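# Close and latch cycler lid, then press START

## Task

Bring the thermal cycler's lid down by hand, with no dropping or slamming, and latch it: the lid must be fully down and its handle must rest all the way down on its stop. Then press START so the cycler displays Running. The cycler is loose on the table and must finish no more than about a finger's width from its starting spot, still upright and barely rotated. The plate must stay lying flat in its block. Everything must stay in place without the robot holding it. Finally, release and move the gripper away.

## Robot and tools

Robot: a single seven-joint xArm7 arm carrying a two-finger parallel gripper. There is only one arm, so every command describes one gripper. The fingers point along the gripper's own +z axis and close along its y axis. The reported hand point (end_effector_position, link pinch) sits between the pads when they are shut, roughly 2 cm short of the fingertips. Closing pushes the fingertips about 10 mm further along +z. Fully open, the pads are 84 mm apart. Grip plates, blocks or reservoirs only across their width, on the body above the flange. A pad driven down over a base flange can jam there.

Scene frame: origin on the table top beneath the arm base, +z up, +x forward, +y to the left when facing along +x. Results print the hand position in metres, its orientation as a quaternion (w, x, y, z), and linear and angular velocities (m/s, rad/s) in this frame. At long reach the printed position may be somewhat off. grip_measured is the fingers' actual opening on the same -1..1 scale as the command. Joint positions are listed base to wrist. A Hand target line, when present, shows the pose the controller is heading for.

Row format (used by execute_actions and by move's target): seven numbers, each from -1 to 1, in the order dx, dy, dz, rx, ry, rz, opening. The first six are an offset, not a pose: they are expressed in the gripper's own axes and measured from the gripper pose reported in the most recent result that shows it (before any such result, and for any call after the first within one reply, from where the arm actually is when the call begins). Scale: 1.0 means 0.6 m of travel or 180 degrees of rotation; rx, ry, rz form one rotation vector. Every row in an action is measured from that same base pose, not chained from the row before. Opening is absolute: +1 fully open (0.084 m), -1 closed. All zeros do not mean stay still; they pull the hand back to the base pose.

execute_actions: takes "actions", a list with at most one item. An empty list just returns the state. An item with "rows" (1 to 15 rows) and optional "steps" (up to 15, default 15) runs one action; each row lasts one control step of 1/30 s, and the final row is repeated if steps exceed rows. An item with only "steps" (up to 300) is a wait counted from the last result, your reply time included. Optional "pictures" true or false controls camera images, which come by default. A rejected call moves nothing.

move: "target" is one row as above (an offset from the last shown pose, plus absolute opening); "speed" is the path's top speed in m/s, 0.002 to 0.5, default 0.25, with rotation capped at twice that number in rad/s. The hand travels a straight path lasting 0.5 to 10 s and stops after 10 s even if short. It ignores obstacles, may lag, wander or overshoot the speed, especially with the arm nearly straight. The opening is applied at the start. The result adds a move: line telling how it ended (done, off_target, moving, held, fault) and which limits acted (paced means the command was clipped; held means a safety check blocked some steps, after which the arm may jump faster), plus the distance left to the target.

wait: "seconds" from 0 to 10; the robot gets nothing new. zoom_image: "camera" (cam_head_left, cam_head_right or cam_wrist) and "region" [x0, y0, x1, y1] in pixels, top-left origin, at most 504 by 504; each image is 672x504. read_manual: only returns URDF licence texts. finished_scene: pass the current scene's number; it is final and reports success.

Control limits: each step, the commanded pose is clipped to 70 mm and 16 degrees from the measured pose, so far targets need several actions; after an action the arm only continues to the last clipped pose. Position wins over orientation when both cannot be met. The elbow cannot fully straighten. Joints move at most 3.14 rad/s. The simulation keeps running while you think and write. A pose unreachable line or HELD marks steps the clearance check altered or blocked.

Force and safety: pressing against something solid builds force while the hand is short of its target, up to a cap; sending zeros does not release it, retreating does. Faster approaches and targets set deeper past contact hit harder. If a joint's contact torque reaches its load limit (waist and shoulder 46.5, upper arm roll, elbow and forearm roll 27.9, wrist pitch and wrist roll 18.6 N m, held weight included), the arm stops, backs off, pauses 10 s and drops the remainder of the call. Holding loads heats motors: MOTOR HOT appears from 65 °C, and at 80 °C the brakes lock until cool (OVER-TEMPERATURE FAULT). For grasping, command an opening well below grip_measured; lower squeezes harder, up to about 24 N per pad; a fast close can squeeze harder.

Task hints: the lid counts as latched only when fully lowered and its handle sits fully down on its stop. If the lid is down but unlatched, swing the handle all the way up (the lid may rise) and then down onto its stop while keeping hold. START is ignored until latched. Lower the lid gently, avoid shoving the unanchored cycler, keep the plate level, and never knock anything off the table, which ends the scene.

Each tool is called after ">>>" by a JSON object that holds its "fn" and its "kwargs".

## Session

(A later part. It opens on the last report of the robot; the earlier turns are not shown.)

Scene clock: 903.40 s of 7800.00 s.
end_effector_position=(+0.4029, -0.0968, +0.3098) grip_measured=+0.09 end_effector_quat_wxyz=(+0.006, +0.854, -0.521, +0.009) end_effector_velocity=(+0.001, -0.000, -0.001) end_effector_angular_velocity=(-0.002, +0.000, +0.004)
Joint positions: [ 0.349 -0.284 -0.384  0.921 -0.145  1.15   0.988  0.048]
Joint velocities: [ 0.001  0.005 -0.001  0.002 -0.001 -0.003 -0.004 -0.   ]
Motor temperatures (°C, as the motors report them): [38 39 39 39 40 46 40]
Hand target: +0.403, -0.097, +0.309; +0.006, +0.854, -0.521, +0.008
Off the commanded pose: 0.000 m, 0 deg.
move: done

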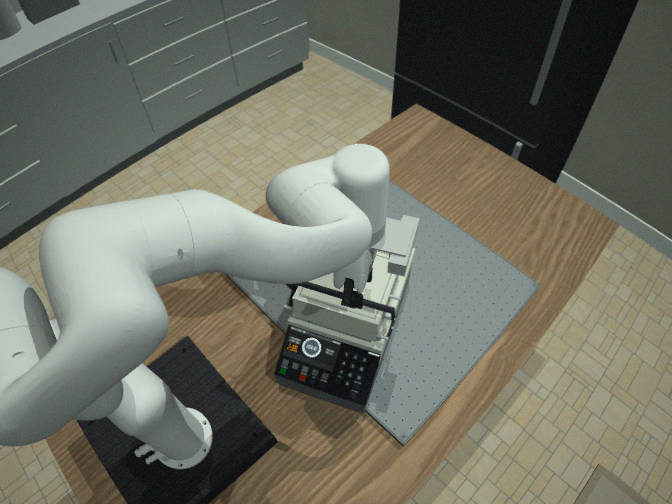

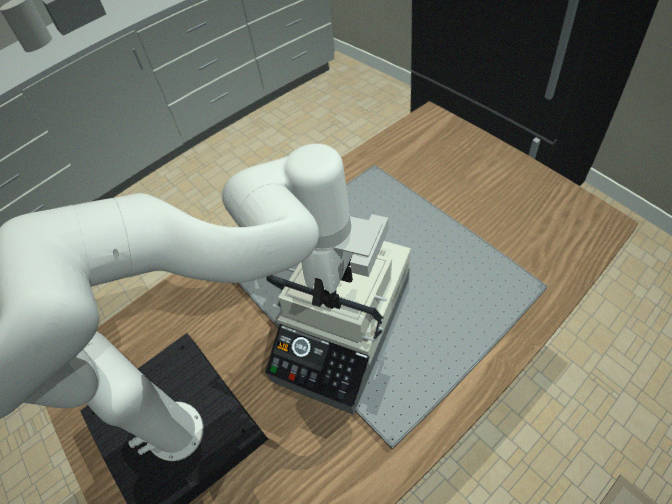

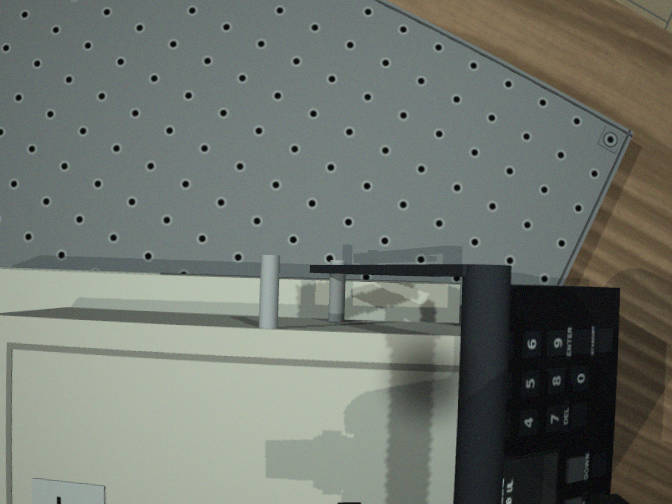

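>>> {"fn": "move", "kwargs": {"target": [-0.05,0.014,0.076,0,0,0.015,0.1], "speed": 0.04}}

>>> {"fn": "move", "kwargs": {"target": [0,0,0,0,0,0,-1]}}

>>> {"fn": "move", "kwargs": {"target": [0,-0.05,-0.008,0,0,0,-1], "speed": 0.02}}

>>> {"fn": "move", "kwargs": {"target": [0,-0.06,-0.006,0,0,0,-1], "speed": 0.015}}

Scene clock: 906.97 s of 7800.00 s.
end_effector_position=(+0.3821, -0.0751, +0.2638) grip_measured=+0.09 end_effector_quat_wxyz=(+0.005, +0.841, -0.541, +0.009) end_effector_velocity=(-0.001, -0.000, -0.002) end_effector_angular_velocity=(-0.001, +0.001, -0.002)
Joint positions: [ 0.346 -0.324 -0.353  0.747 -0.163  1.02   1.093  0.048]
Joint velocities: [-0.001 -0.     0.001 -0.006 -0.002 -0.004  0.004  0.   ]
Motor temperatures (°C, as the motors report them): [38 39 39 39 40 46 40]
Hand target: +0.382, -0.075, +0.264; +0.006, +0.841, -0.541, +0.009
Off the commanded pose: 0.000 m, 0 deg.
move: done

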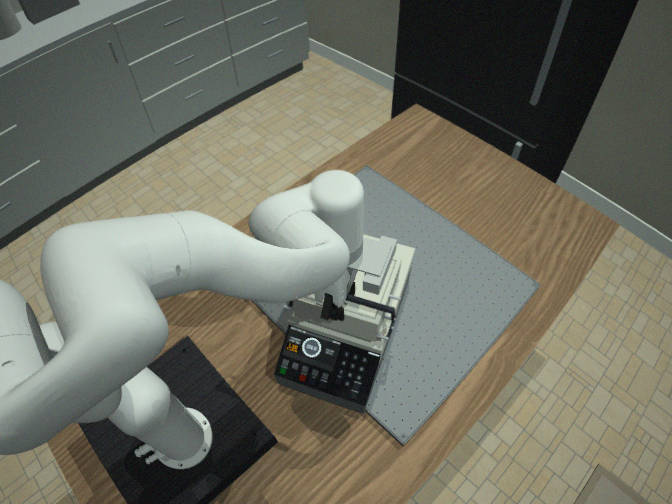

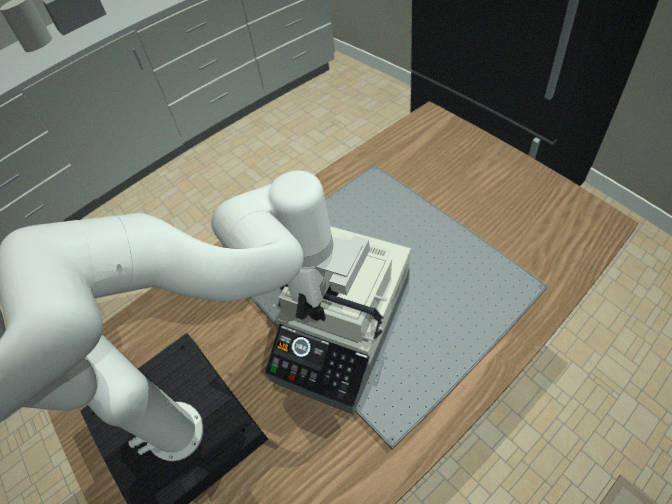

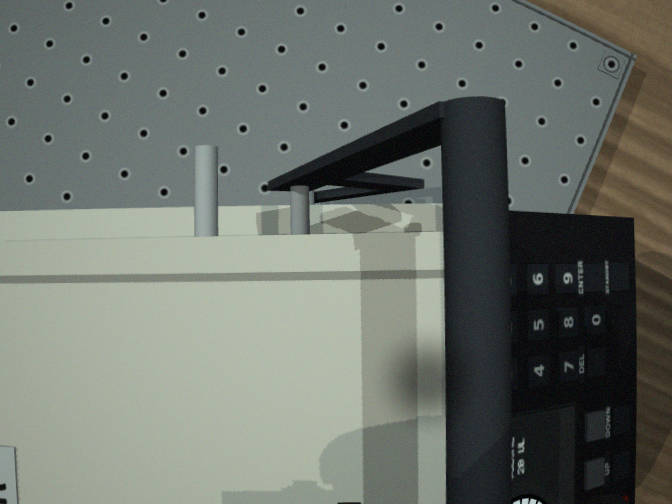

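Scene clock: 907.47 s of 7800.00 s.
end_effector_position=(+0.3822, -0.0748, +0.2638) grip_measured=-0.74 end_effector_quat_wxyz=(+0.005, +0.841, -0.541, +0.009) end_effector_velocity=(-0.001, -0.000, -0.000) end_effector_angular_velocity=(+0.001, +0.002, -0.003)
Joint positions: [ 0.346 -0.324 -0.352  0.747 -0.163  1.019  1.093  0.012]
Joint velocities: [-0.001  0.    -0.     0.001  0.001  0.003  0.001  0.   ]
Motor temperatures (°C, as the motors report them): [38 39 39 39 40 46 40]
Hand target: +0.382, -0.075, +0.264; +0.005, +0.841, -0.541, +0.009
Off the commanded pose: 0.000 m, 0 deg.
move: done

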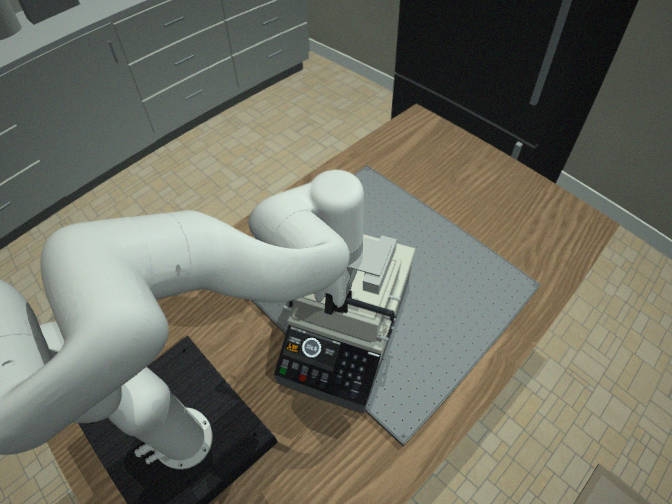

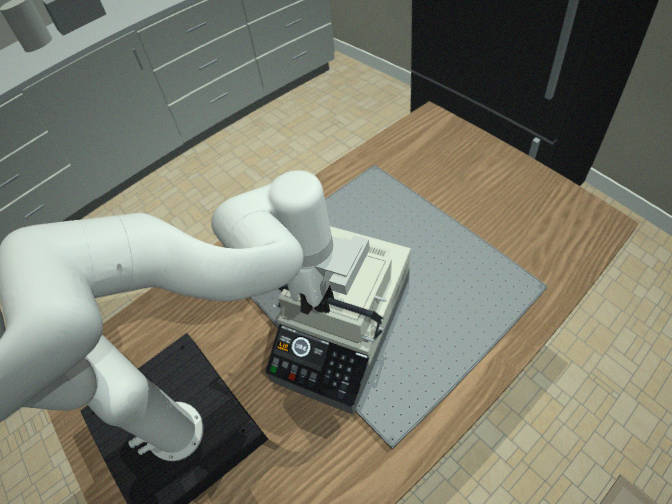

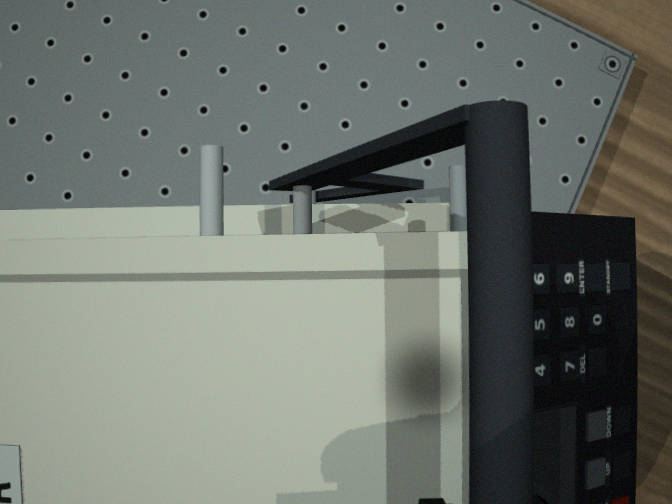

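Scene clock: 909.23 s of 7800.00 s.
end_effector_position=(+0.4093, -0.0622, +0.2683) grip_measured=-0.74 end_effector_quat_wxyz=(+0.005, +0.841, -0.540, +0.009) end_effector_velocity=(+0.001, +0.000, +0.001) end_effector_angular_velocity=(+0.000, -0.001, -0.001)
Joint positions: [ 0.373 -0.237 -0.341  0.836 -0.126  1.026  1.103  0.012]
Joint velocities: [0.    0.002 0.    0.005 0.001 0.003 0.001 0.   ]
Motor temperatures (°C, as the motors report them): [38 39 39 39 40 46 40]
Hand target: +0.409, -0.062, +0.268; +0.005, +0.841, -0.540, +0.009
Off the commanded pose: 0.000 m, 0 deg.
move: done

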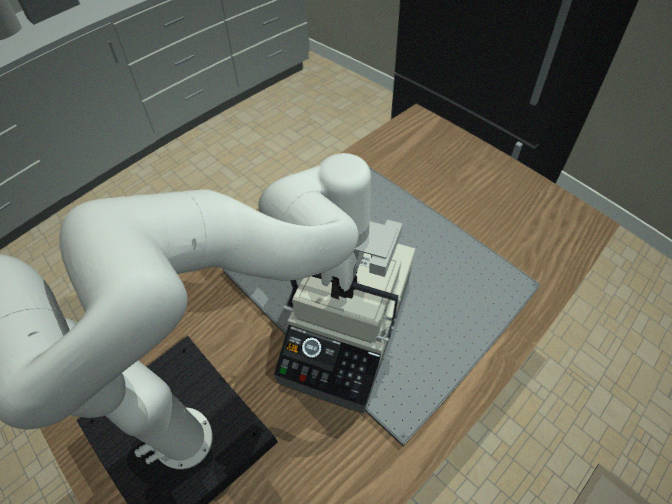

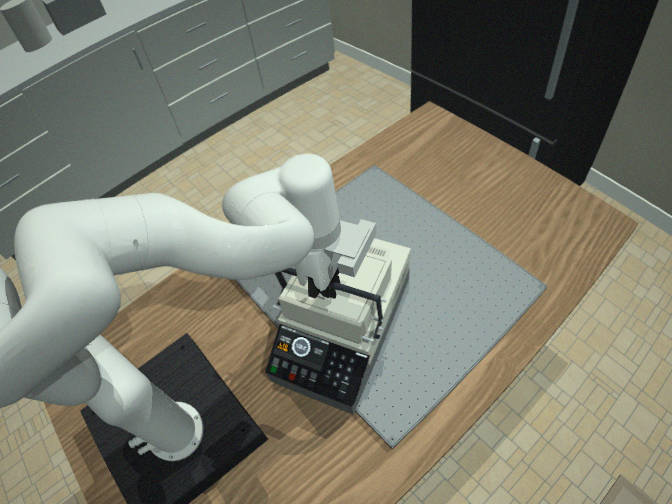

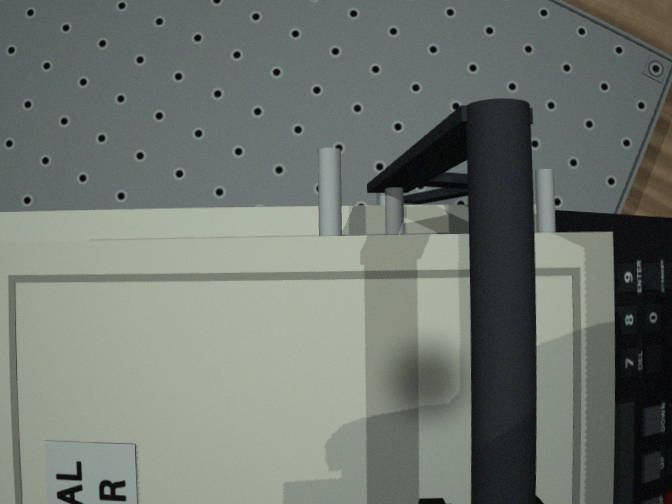

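Scene clock: 911.87 s of 7800.00 s.
end_effector_position=(+0.4416, -0.0472, +0.2713) grip_measured=-0.74 end_effector_quat_wxyz=(+0.006, +0.841, -0.540, +0.008) end_effector_velocity=(+0.003, +0.001, +0.002) end_effector_angular_velocity=(+0.000, -0.005, +0.001)
Joint positions: [ 0.398 -0.131 -0.33   0.946 -0.084  1.036  1.112  0.012]
Joint velocities: [0.002 0.003 0.001 0.008 0.002 0.001 0.    0.   ]
Motor temperatures (°C, as the motors report them): [38 39 39 39 40 46 40]
Hand target: +0.442, -0.047, +0.272; +0.005, +0.841, -0.540, +0.009
Off the commanded pose: 0.001 m, 0 deg.
move: done

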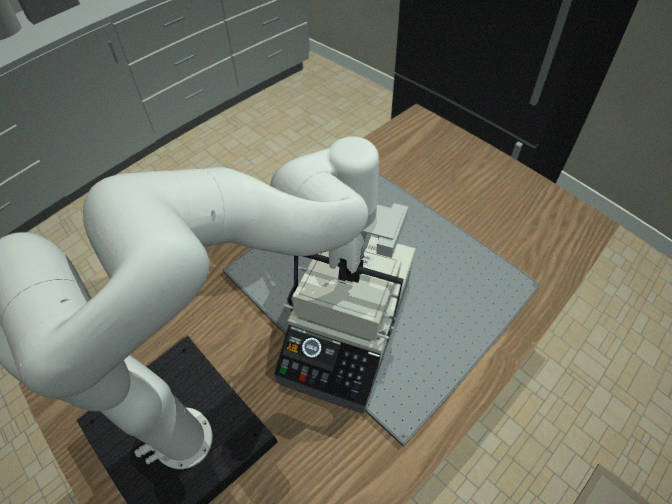

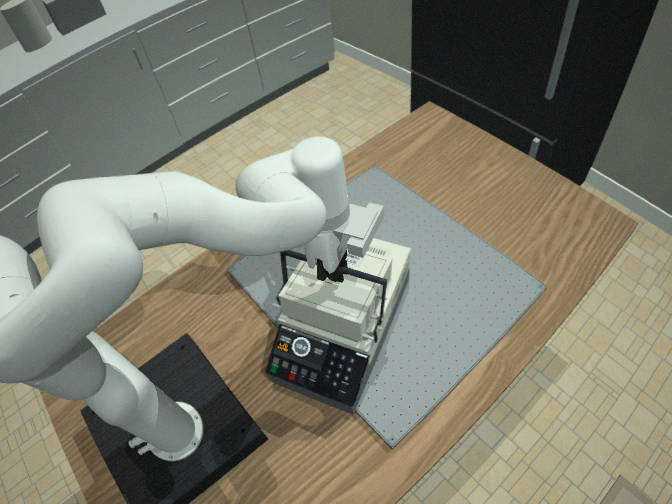

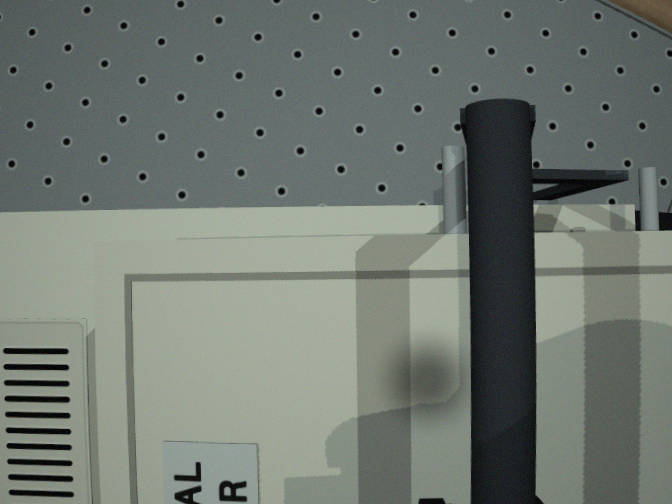

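>>> {"fn": "move", "kwargs": {"target": [0,-0.018,0.006,0,0,0,-1], "speed": 0.01}}

>>> {"fn": "move", "kwargs": {"target": [0,0.07,0.012,0,0,0,-1], "speed": 0.015}}

>>> {"fn": "move", "kwargs": {"target": [0,0.055,0.018,0,0,0,-1], "speed": 0.012}}

>>> {"fn": "move", "kwargs": {"target": [0,0.035,0.022,0,0,0,-1], "speed": 0.01}}

Scene clock: 914.87 s of 7800.00 s.
end_effector_position=(+0.4516, -0.0439, +0.2684) grip_measured=-0.73 end_effector_quat_wxyz=(+0.006, +0.841, -0.541, +0.009) end_effector_velocity=(+0.001, +0.002, -0.002) end_effector_angular_velocity=(-0.001, -0.002, +0.004)
Joint positions: [ 0.404 -0.094 -0.33   0.974 -0.072  1.028  1.113  0.012]
Joint velocities: [ 0.004  0.005 -0.    -0.002  0.001 -0.009  0.    -0.   ]
Motor temperatures (°C, as the motors report them): [38 39 39 39 40 46 40]
Hand target: +0.451, -0.043, +0.268; +0.006, +0.841, -0.540, +0.008
Off the commanded pose: 0.001 m, 0 deg.
move: done

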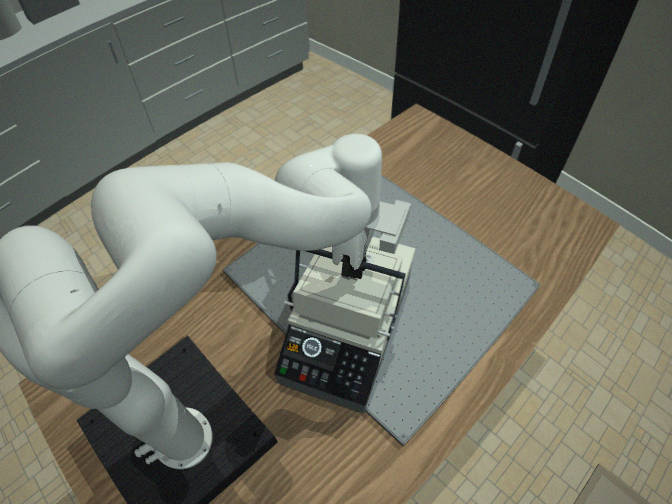

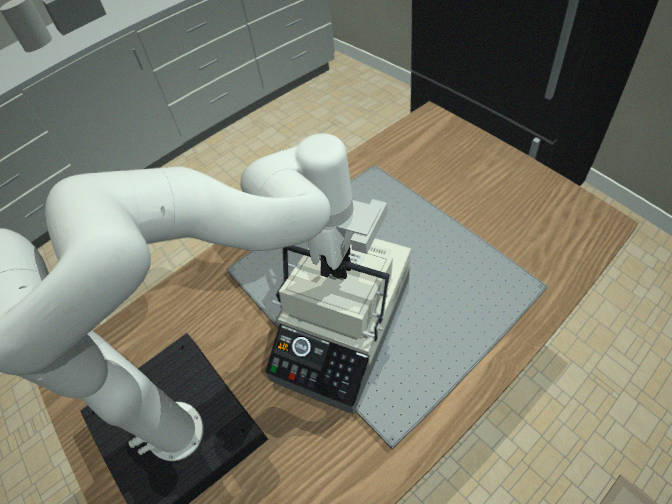

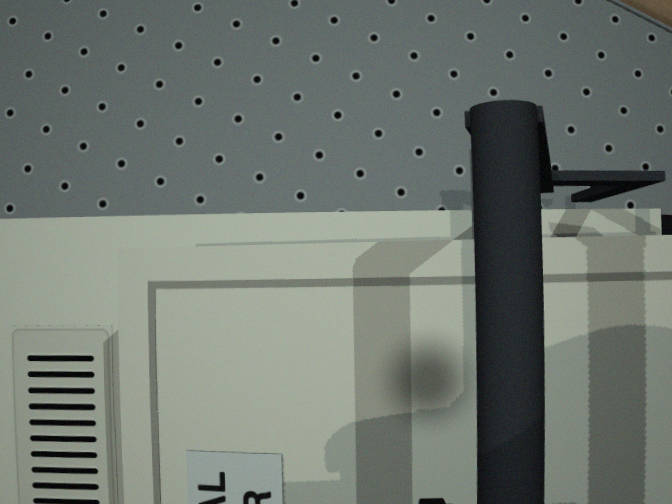

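Scene clock: 917.93 s of 7800.00 s.
end_effector_position=(+0.4136, -0.0616, +0.2616) grip_measured=-0.74 end_effector_quat_wxyz=(+0.006, +0.841, -0.541, +0.009) end_effector_velocity=(-0.001, -0.000, -0.001) end_effector_angular_velocity=(-0.001, -0.001, +0.001)
Joint positions: [ 0.375 -0.214 -0.343  0.837 -0.12   1.004  1.103  0.012]
Joint velocities: [-0.    -0.003  0.    -0.004 -0.002 -0.003 -0.    -0.   ]
Motor temperatures (°C, as the motors report them): [38 39 39 39 40 46 40]
Hand target: +0.413, -0.061, +0.261; +0.006, +0.841, -0.541, +0.009
Off the commanded pose: 0.000 m, 0 deg.
move: done

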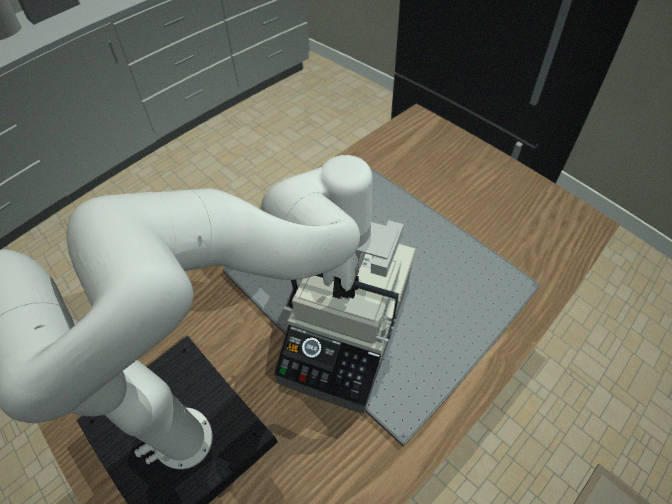

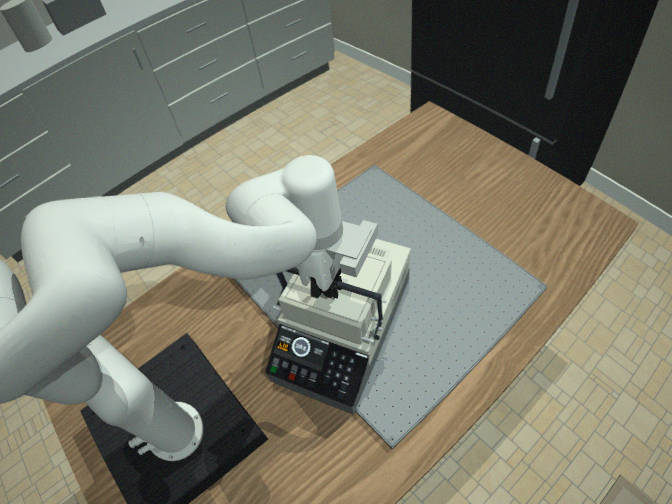

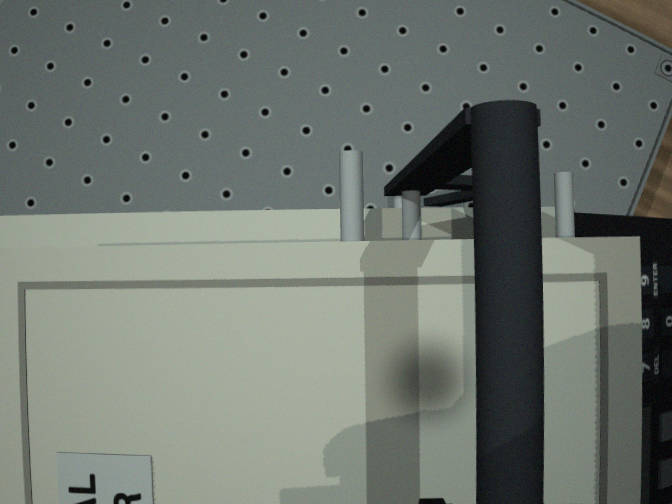

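Scene clock: 921.03 s of 7800.00 s.
end_effector_position=(+0.3837, -0.0755, +0.2509) grip_measured=-0.74 end_effector_quat_wxyz=(+0.006, +0.841, -0.542, +0.009) end_effector_velocity=(-0.000, +0.000, +0.000) end_effector_angular_velocity=(-0.000, -0.002, +0.002)
Joint positions: [ 0.346 -0.301 -0.358  0.728 -0.16   0.978  1.091  0.012]
Joint velocities: [-0.    -0.002  0.001 -0.002 -0.001 -0.002 -0.    -0.   ]
Motor temperatures (°C, as the motors report them): [38 39 39 39 40 46 40]
Hand target: +0.384, -0.076, +0.251; +0.006, +0.841, -0.541, +0.009
Off the commanded pose: 0.000 m, 0 deg.
move: done

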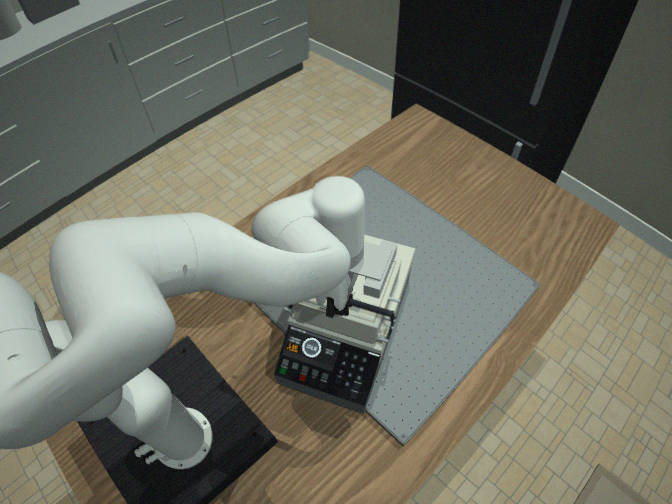

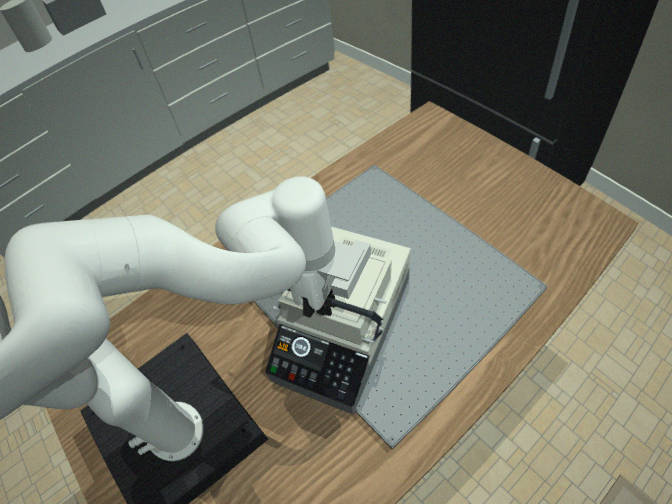

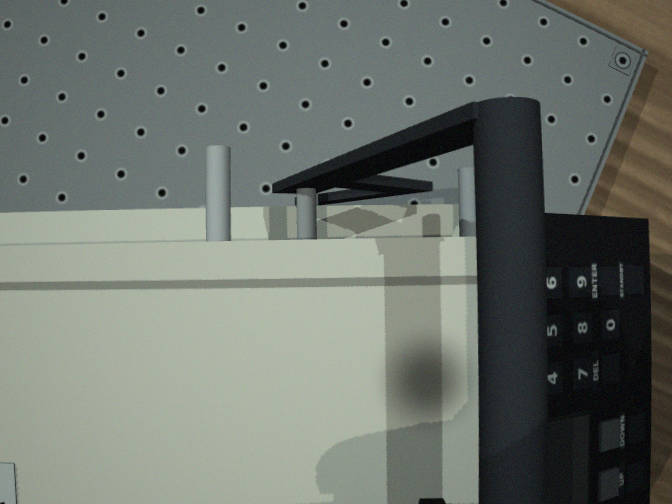

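Scene clock: 923.73 s of 7800.00 s.
end_effector_position=(+0.3655, -0.0829, +0.2381) grip_measured=-0.74 end_effector_quat_wxyz=(+0.005, +0.842, -0.540, +0.010) end_effector_velocity=(-0.002, -0.002, -0.001) end_effector_angular_velocity=(-0.000, +0.003, -0.004)
Joint positions: [ 0.323 -0.346 -0.368  0.651 -0.185  0.943  1.078  0.012]
Joint velocities: [-0.007 -0.002 -0.    -0.004 -0.001  0.001 -0.002  0.   ]
Motor temperatures (°C, as the motors report them): [38 39 39 39 40 46 40]
Hand target: +0.365, -0.085, +0.238; +0.006, +0.841, -0.542, +0.009
Off the commanded pose: 0.002 m, 0 deg.
move: done

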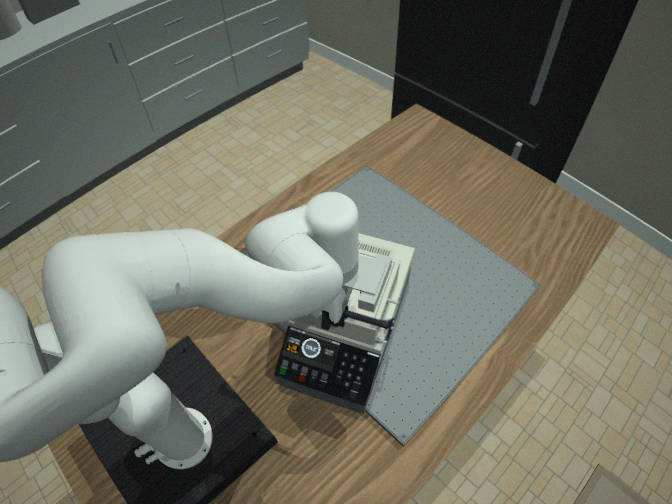

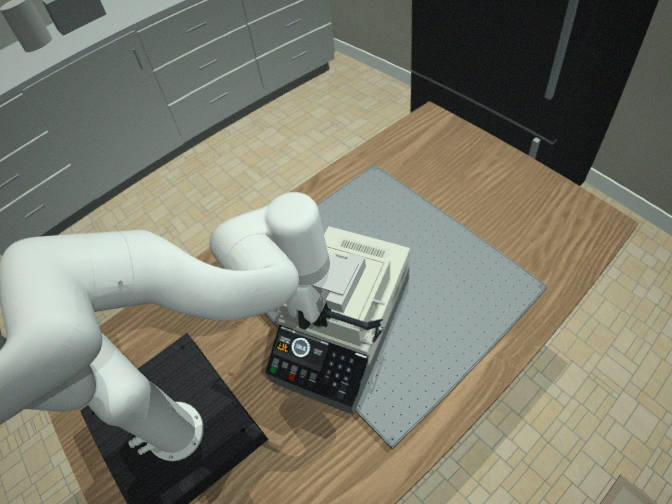

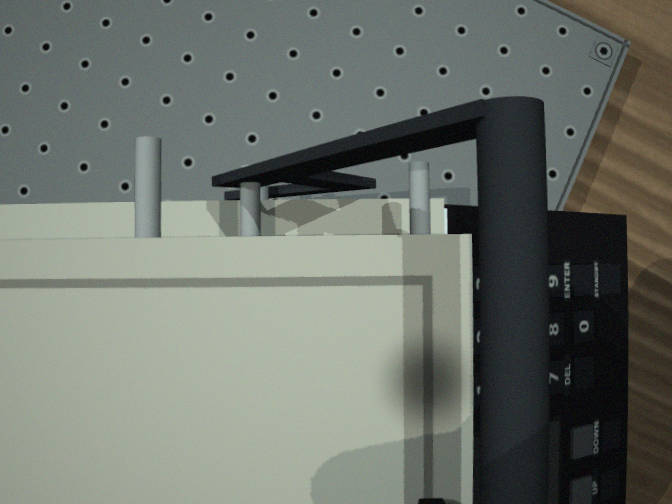

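>>> {"fn": "move", "kwargs": {"target": [0,0.03,0.02,-0.05,0,0,-1], "speed": 0.01}}

>>> {"fn": "move", "kwargs": {"target": [0,0.015,0.025,0,0,0,-1], "speed": 0.01}}

Scene clock: 933.60 s of 7800.00 s.
end_effector_position=(+0.3628, -0.0884, +0.2360) grip_measured=-0.74 end_effector_quat_wxyz=(+0.062, +0.841, -0.538, -0.017) end_effector_velocity=(+0.000, -0.000, +0.000) end_effector_angular_velocity=(-0.001, +0.002, +0.000)
Joint positions: [ 0.271 -0.262 -0.287  0.727 -0.212  1.044  1.105  0.012]
Joint velocities: [-0.014  0.003  0.014  0.003  0.004  0.002 -0.003  0.   ]
Motor temperatures (°C, as the motors report them): [38 39 40 38 40 47 40]
Hand target: +0.349, -0.090, +0.226; +0.071, +0.839, -0.539, -0.033
Off the commanded pose: 0.017 m, 2 deg.
move: off_target

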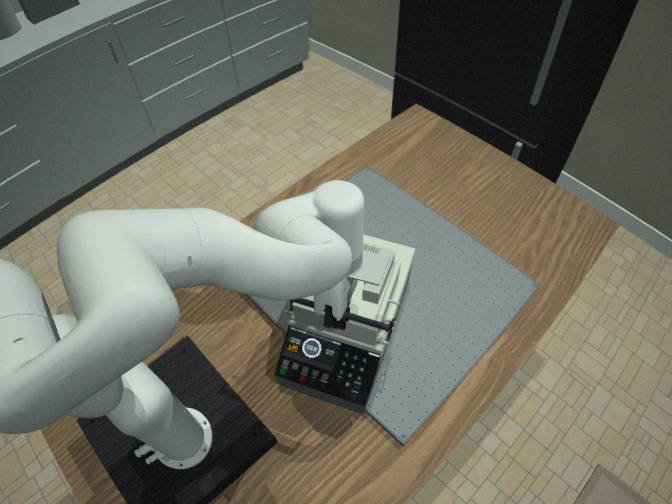

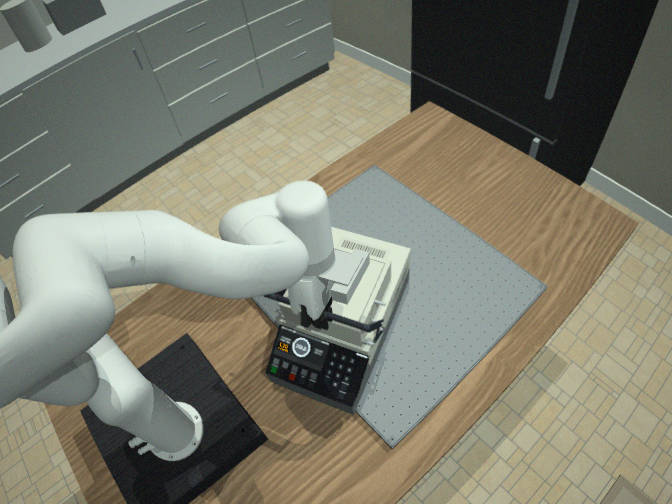

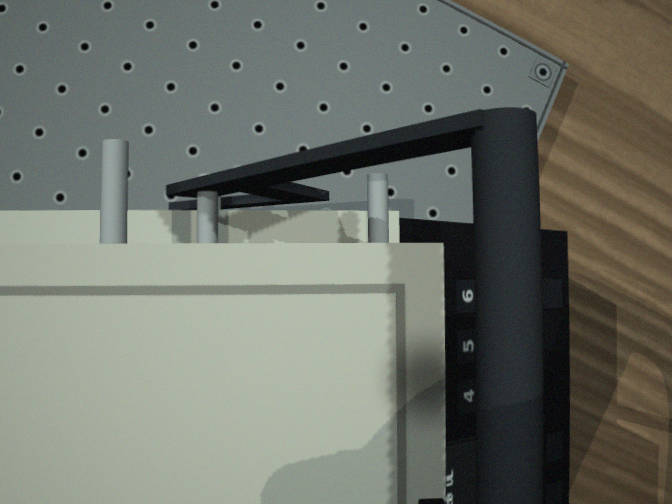

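Scene clock: 935.57 s of 7800.00 s.
end_effector_position=(+0.3640, -0.0898, +0.2351) grip_measured=-0.74 end_effector_quat_wxyz=(+0.052, +0.843, -0.536, -0.003) end_effector_velocity=(+0.000, -0.000, +0.000) end_effector_angular_velocity=(-0.001, -0.003, +0.001)
Joint positions: [ 0.243 -0.282 -0.269  0.699 -0.212  1.002  1.094  0.012]
Joint velocities: [-0.017 -0.001  0.016 -0.003  0.004 -0.004 -0.005 -0.   ]
Motor temperatures (°C, as the motors report them): [38 39 40 38 41 47 40]
Hand target: +0.353, -0.093, +0.223; +0.062, +0.841, -0.538, -0.017
Off the commanded pose: 0.017 m, 2 deg.
move: off_target

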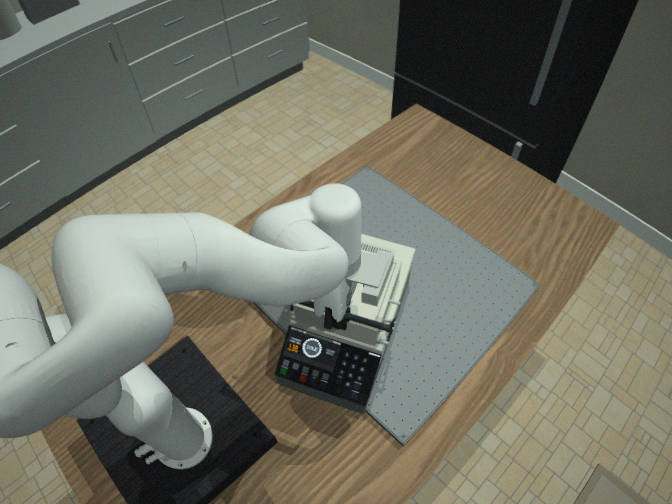

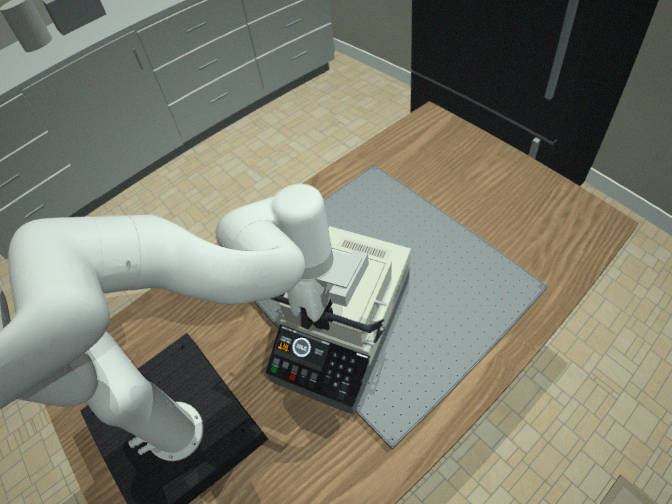

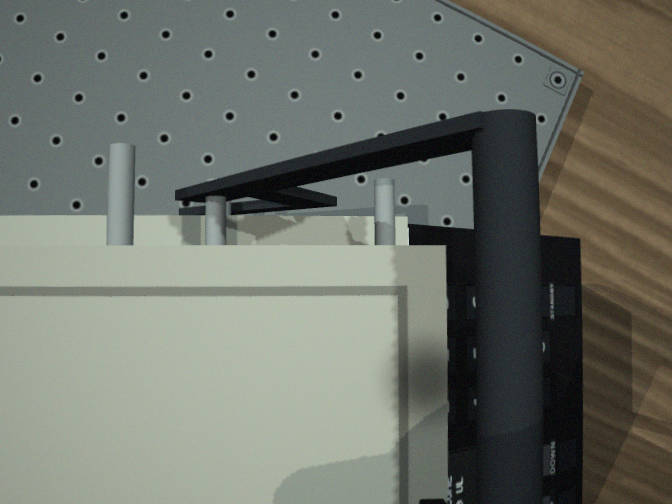

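>>> {"fn": "move", "kwargs": {"target": [0,0.0,0.055,0,0,0,-1], "speed": 0.012}}

Scene clock: 950.07 s of 7800.00 s.
end_effector_position=(+0.3982, -0.1013, +0.2561) grip_measured=-0.74 end_effector_quat_wxyz=(+0.025, +0.839, -0.542, +0.050) end_effector_velocity=(+0.000, -0.000, +0.000) end_effector_angular_velocity=(-0.000, -0.002, +0.000)
Joint positions: [ 0.251 -0.28  -0.294  0.74  -0.222  0.918  1.096  0.012]
Joint velocities: [ 0.    -0.    -0.    -0.    -0.001 -0.002 -0.     0.   ]
Motor temperatures (°C, as the motors report them): [38 39 40 39 40 47 40]
Hand target: +0.398, -0.101, +0.256; +0.025, +0.839, -0.542, +0.050
Off the commanded pose: 0.065 m, 7 deg.
TORQUE FAULT: the external load on joint 4 (elbow) reached its load limit, and the arm stopped for 10 seconds. The arm's remaining commands of this call were not run. Joint 4 (elbow) moved back by up to 3 degrees. The gripper holds there, with its grip as last carried out, and the arm accepts commands again: back off and push less far. The arm stops again, at the same cost, whenever a joint's load reaches its limit.
move: fault

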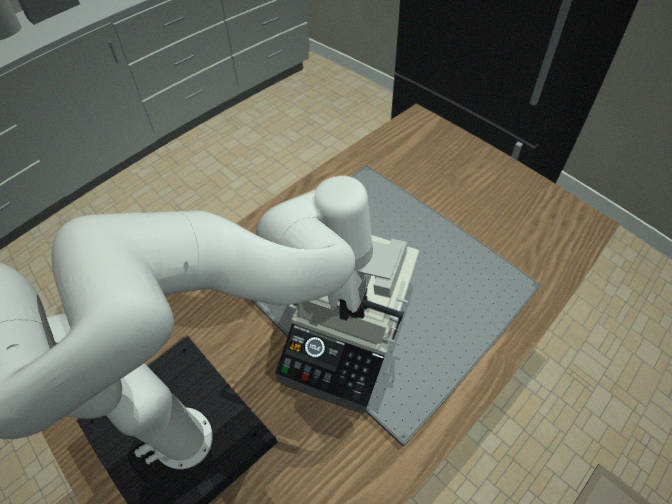

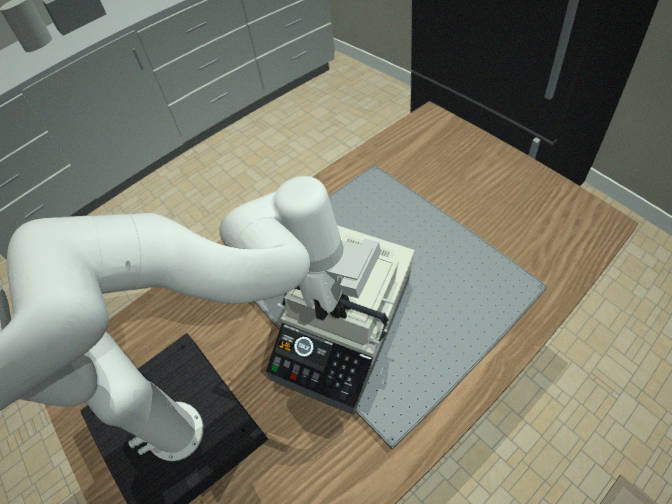

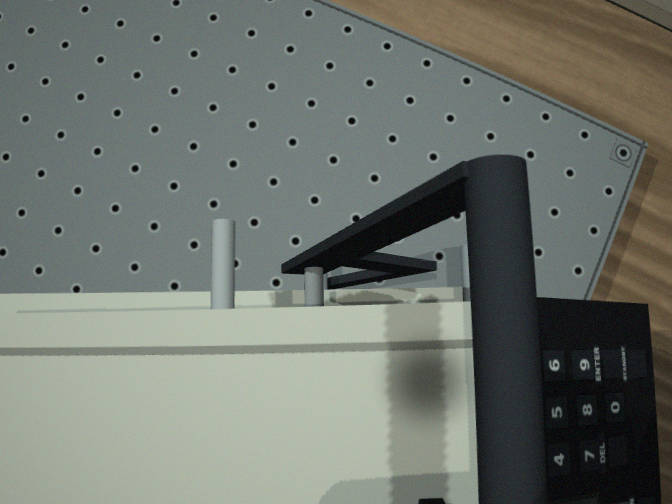

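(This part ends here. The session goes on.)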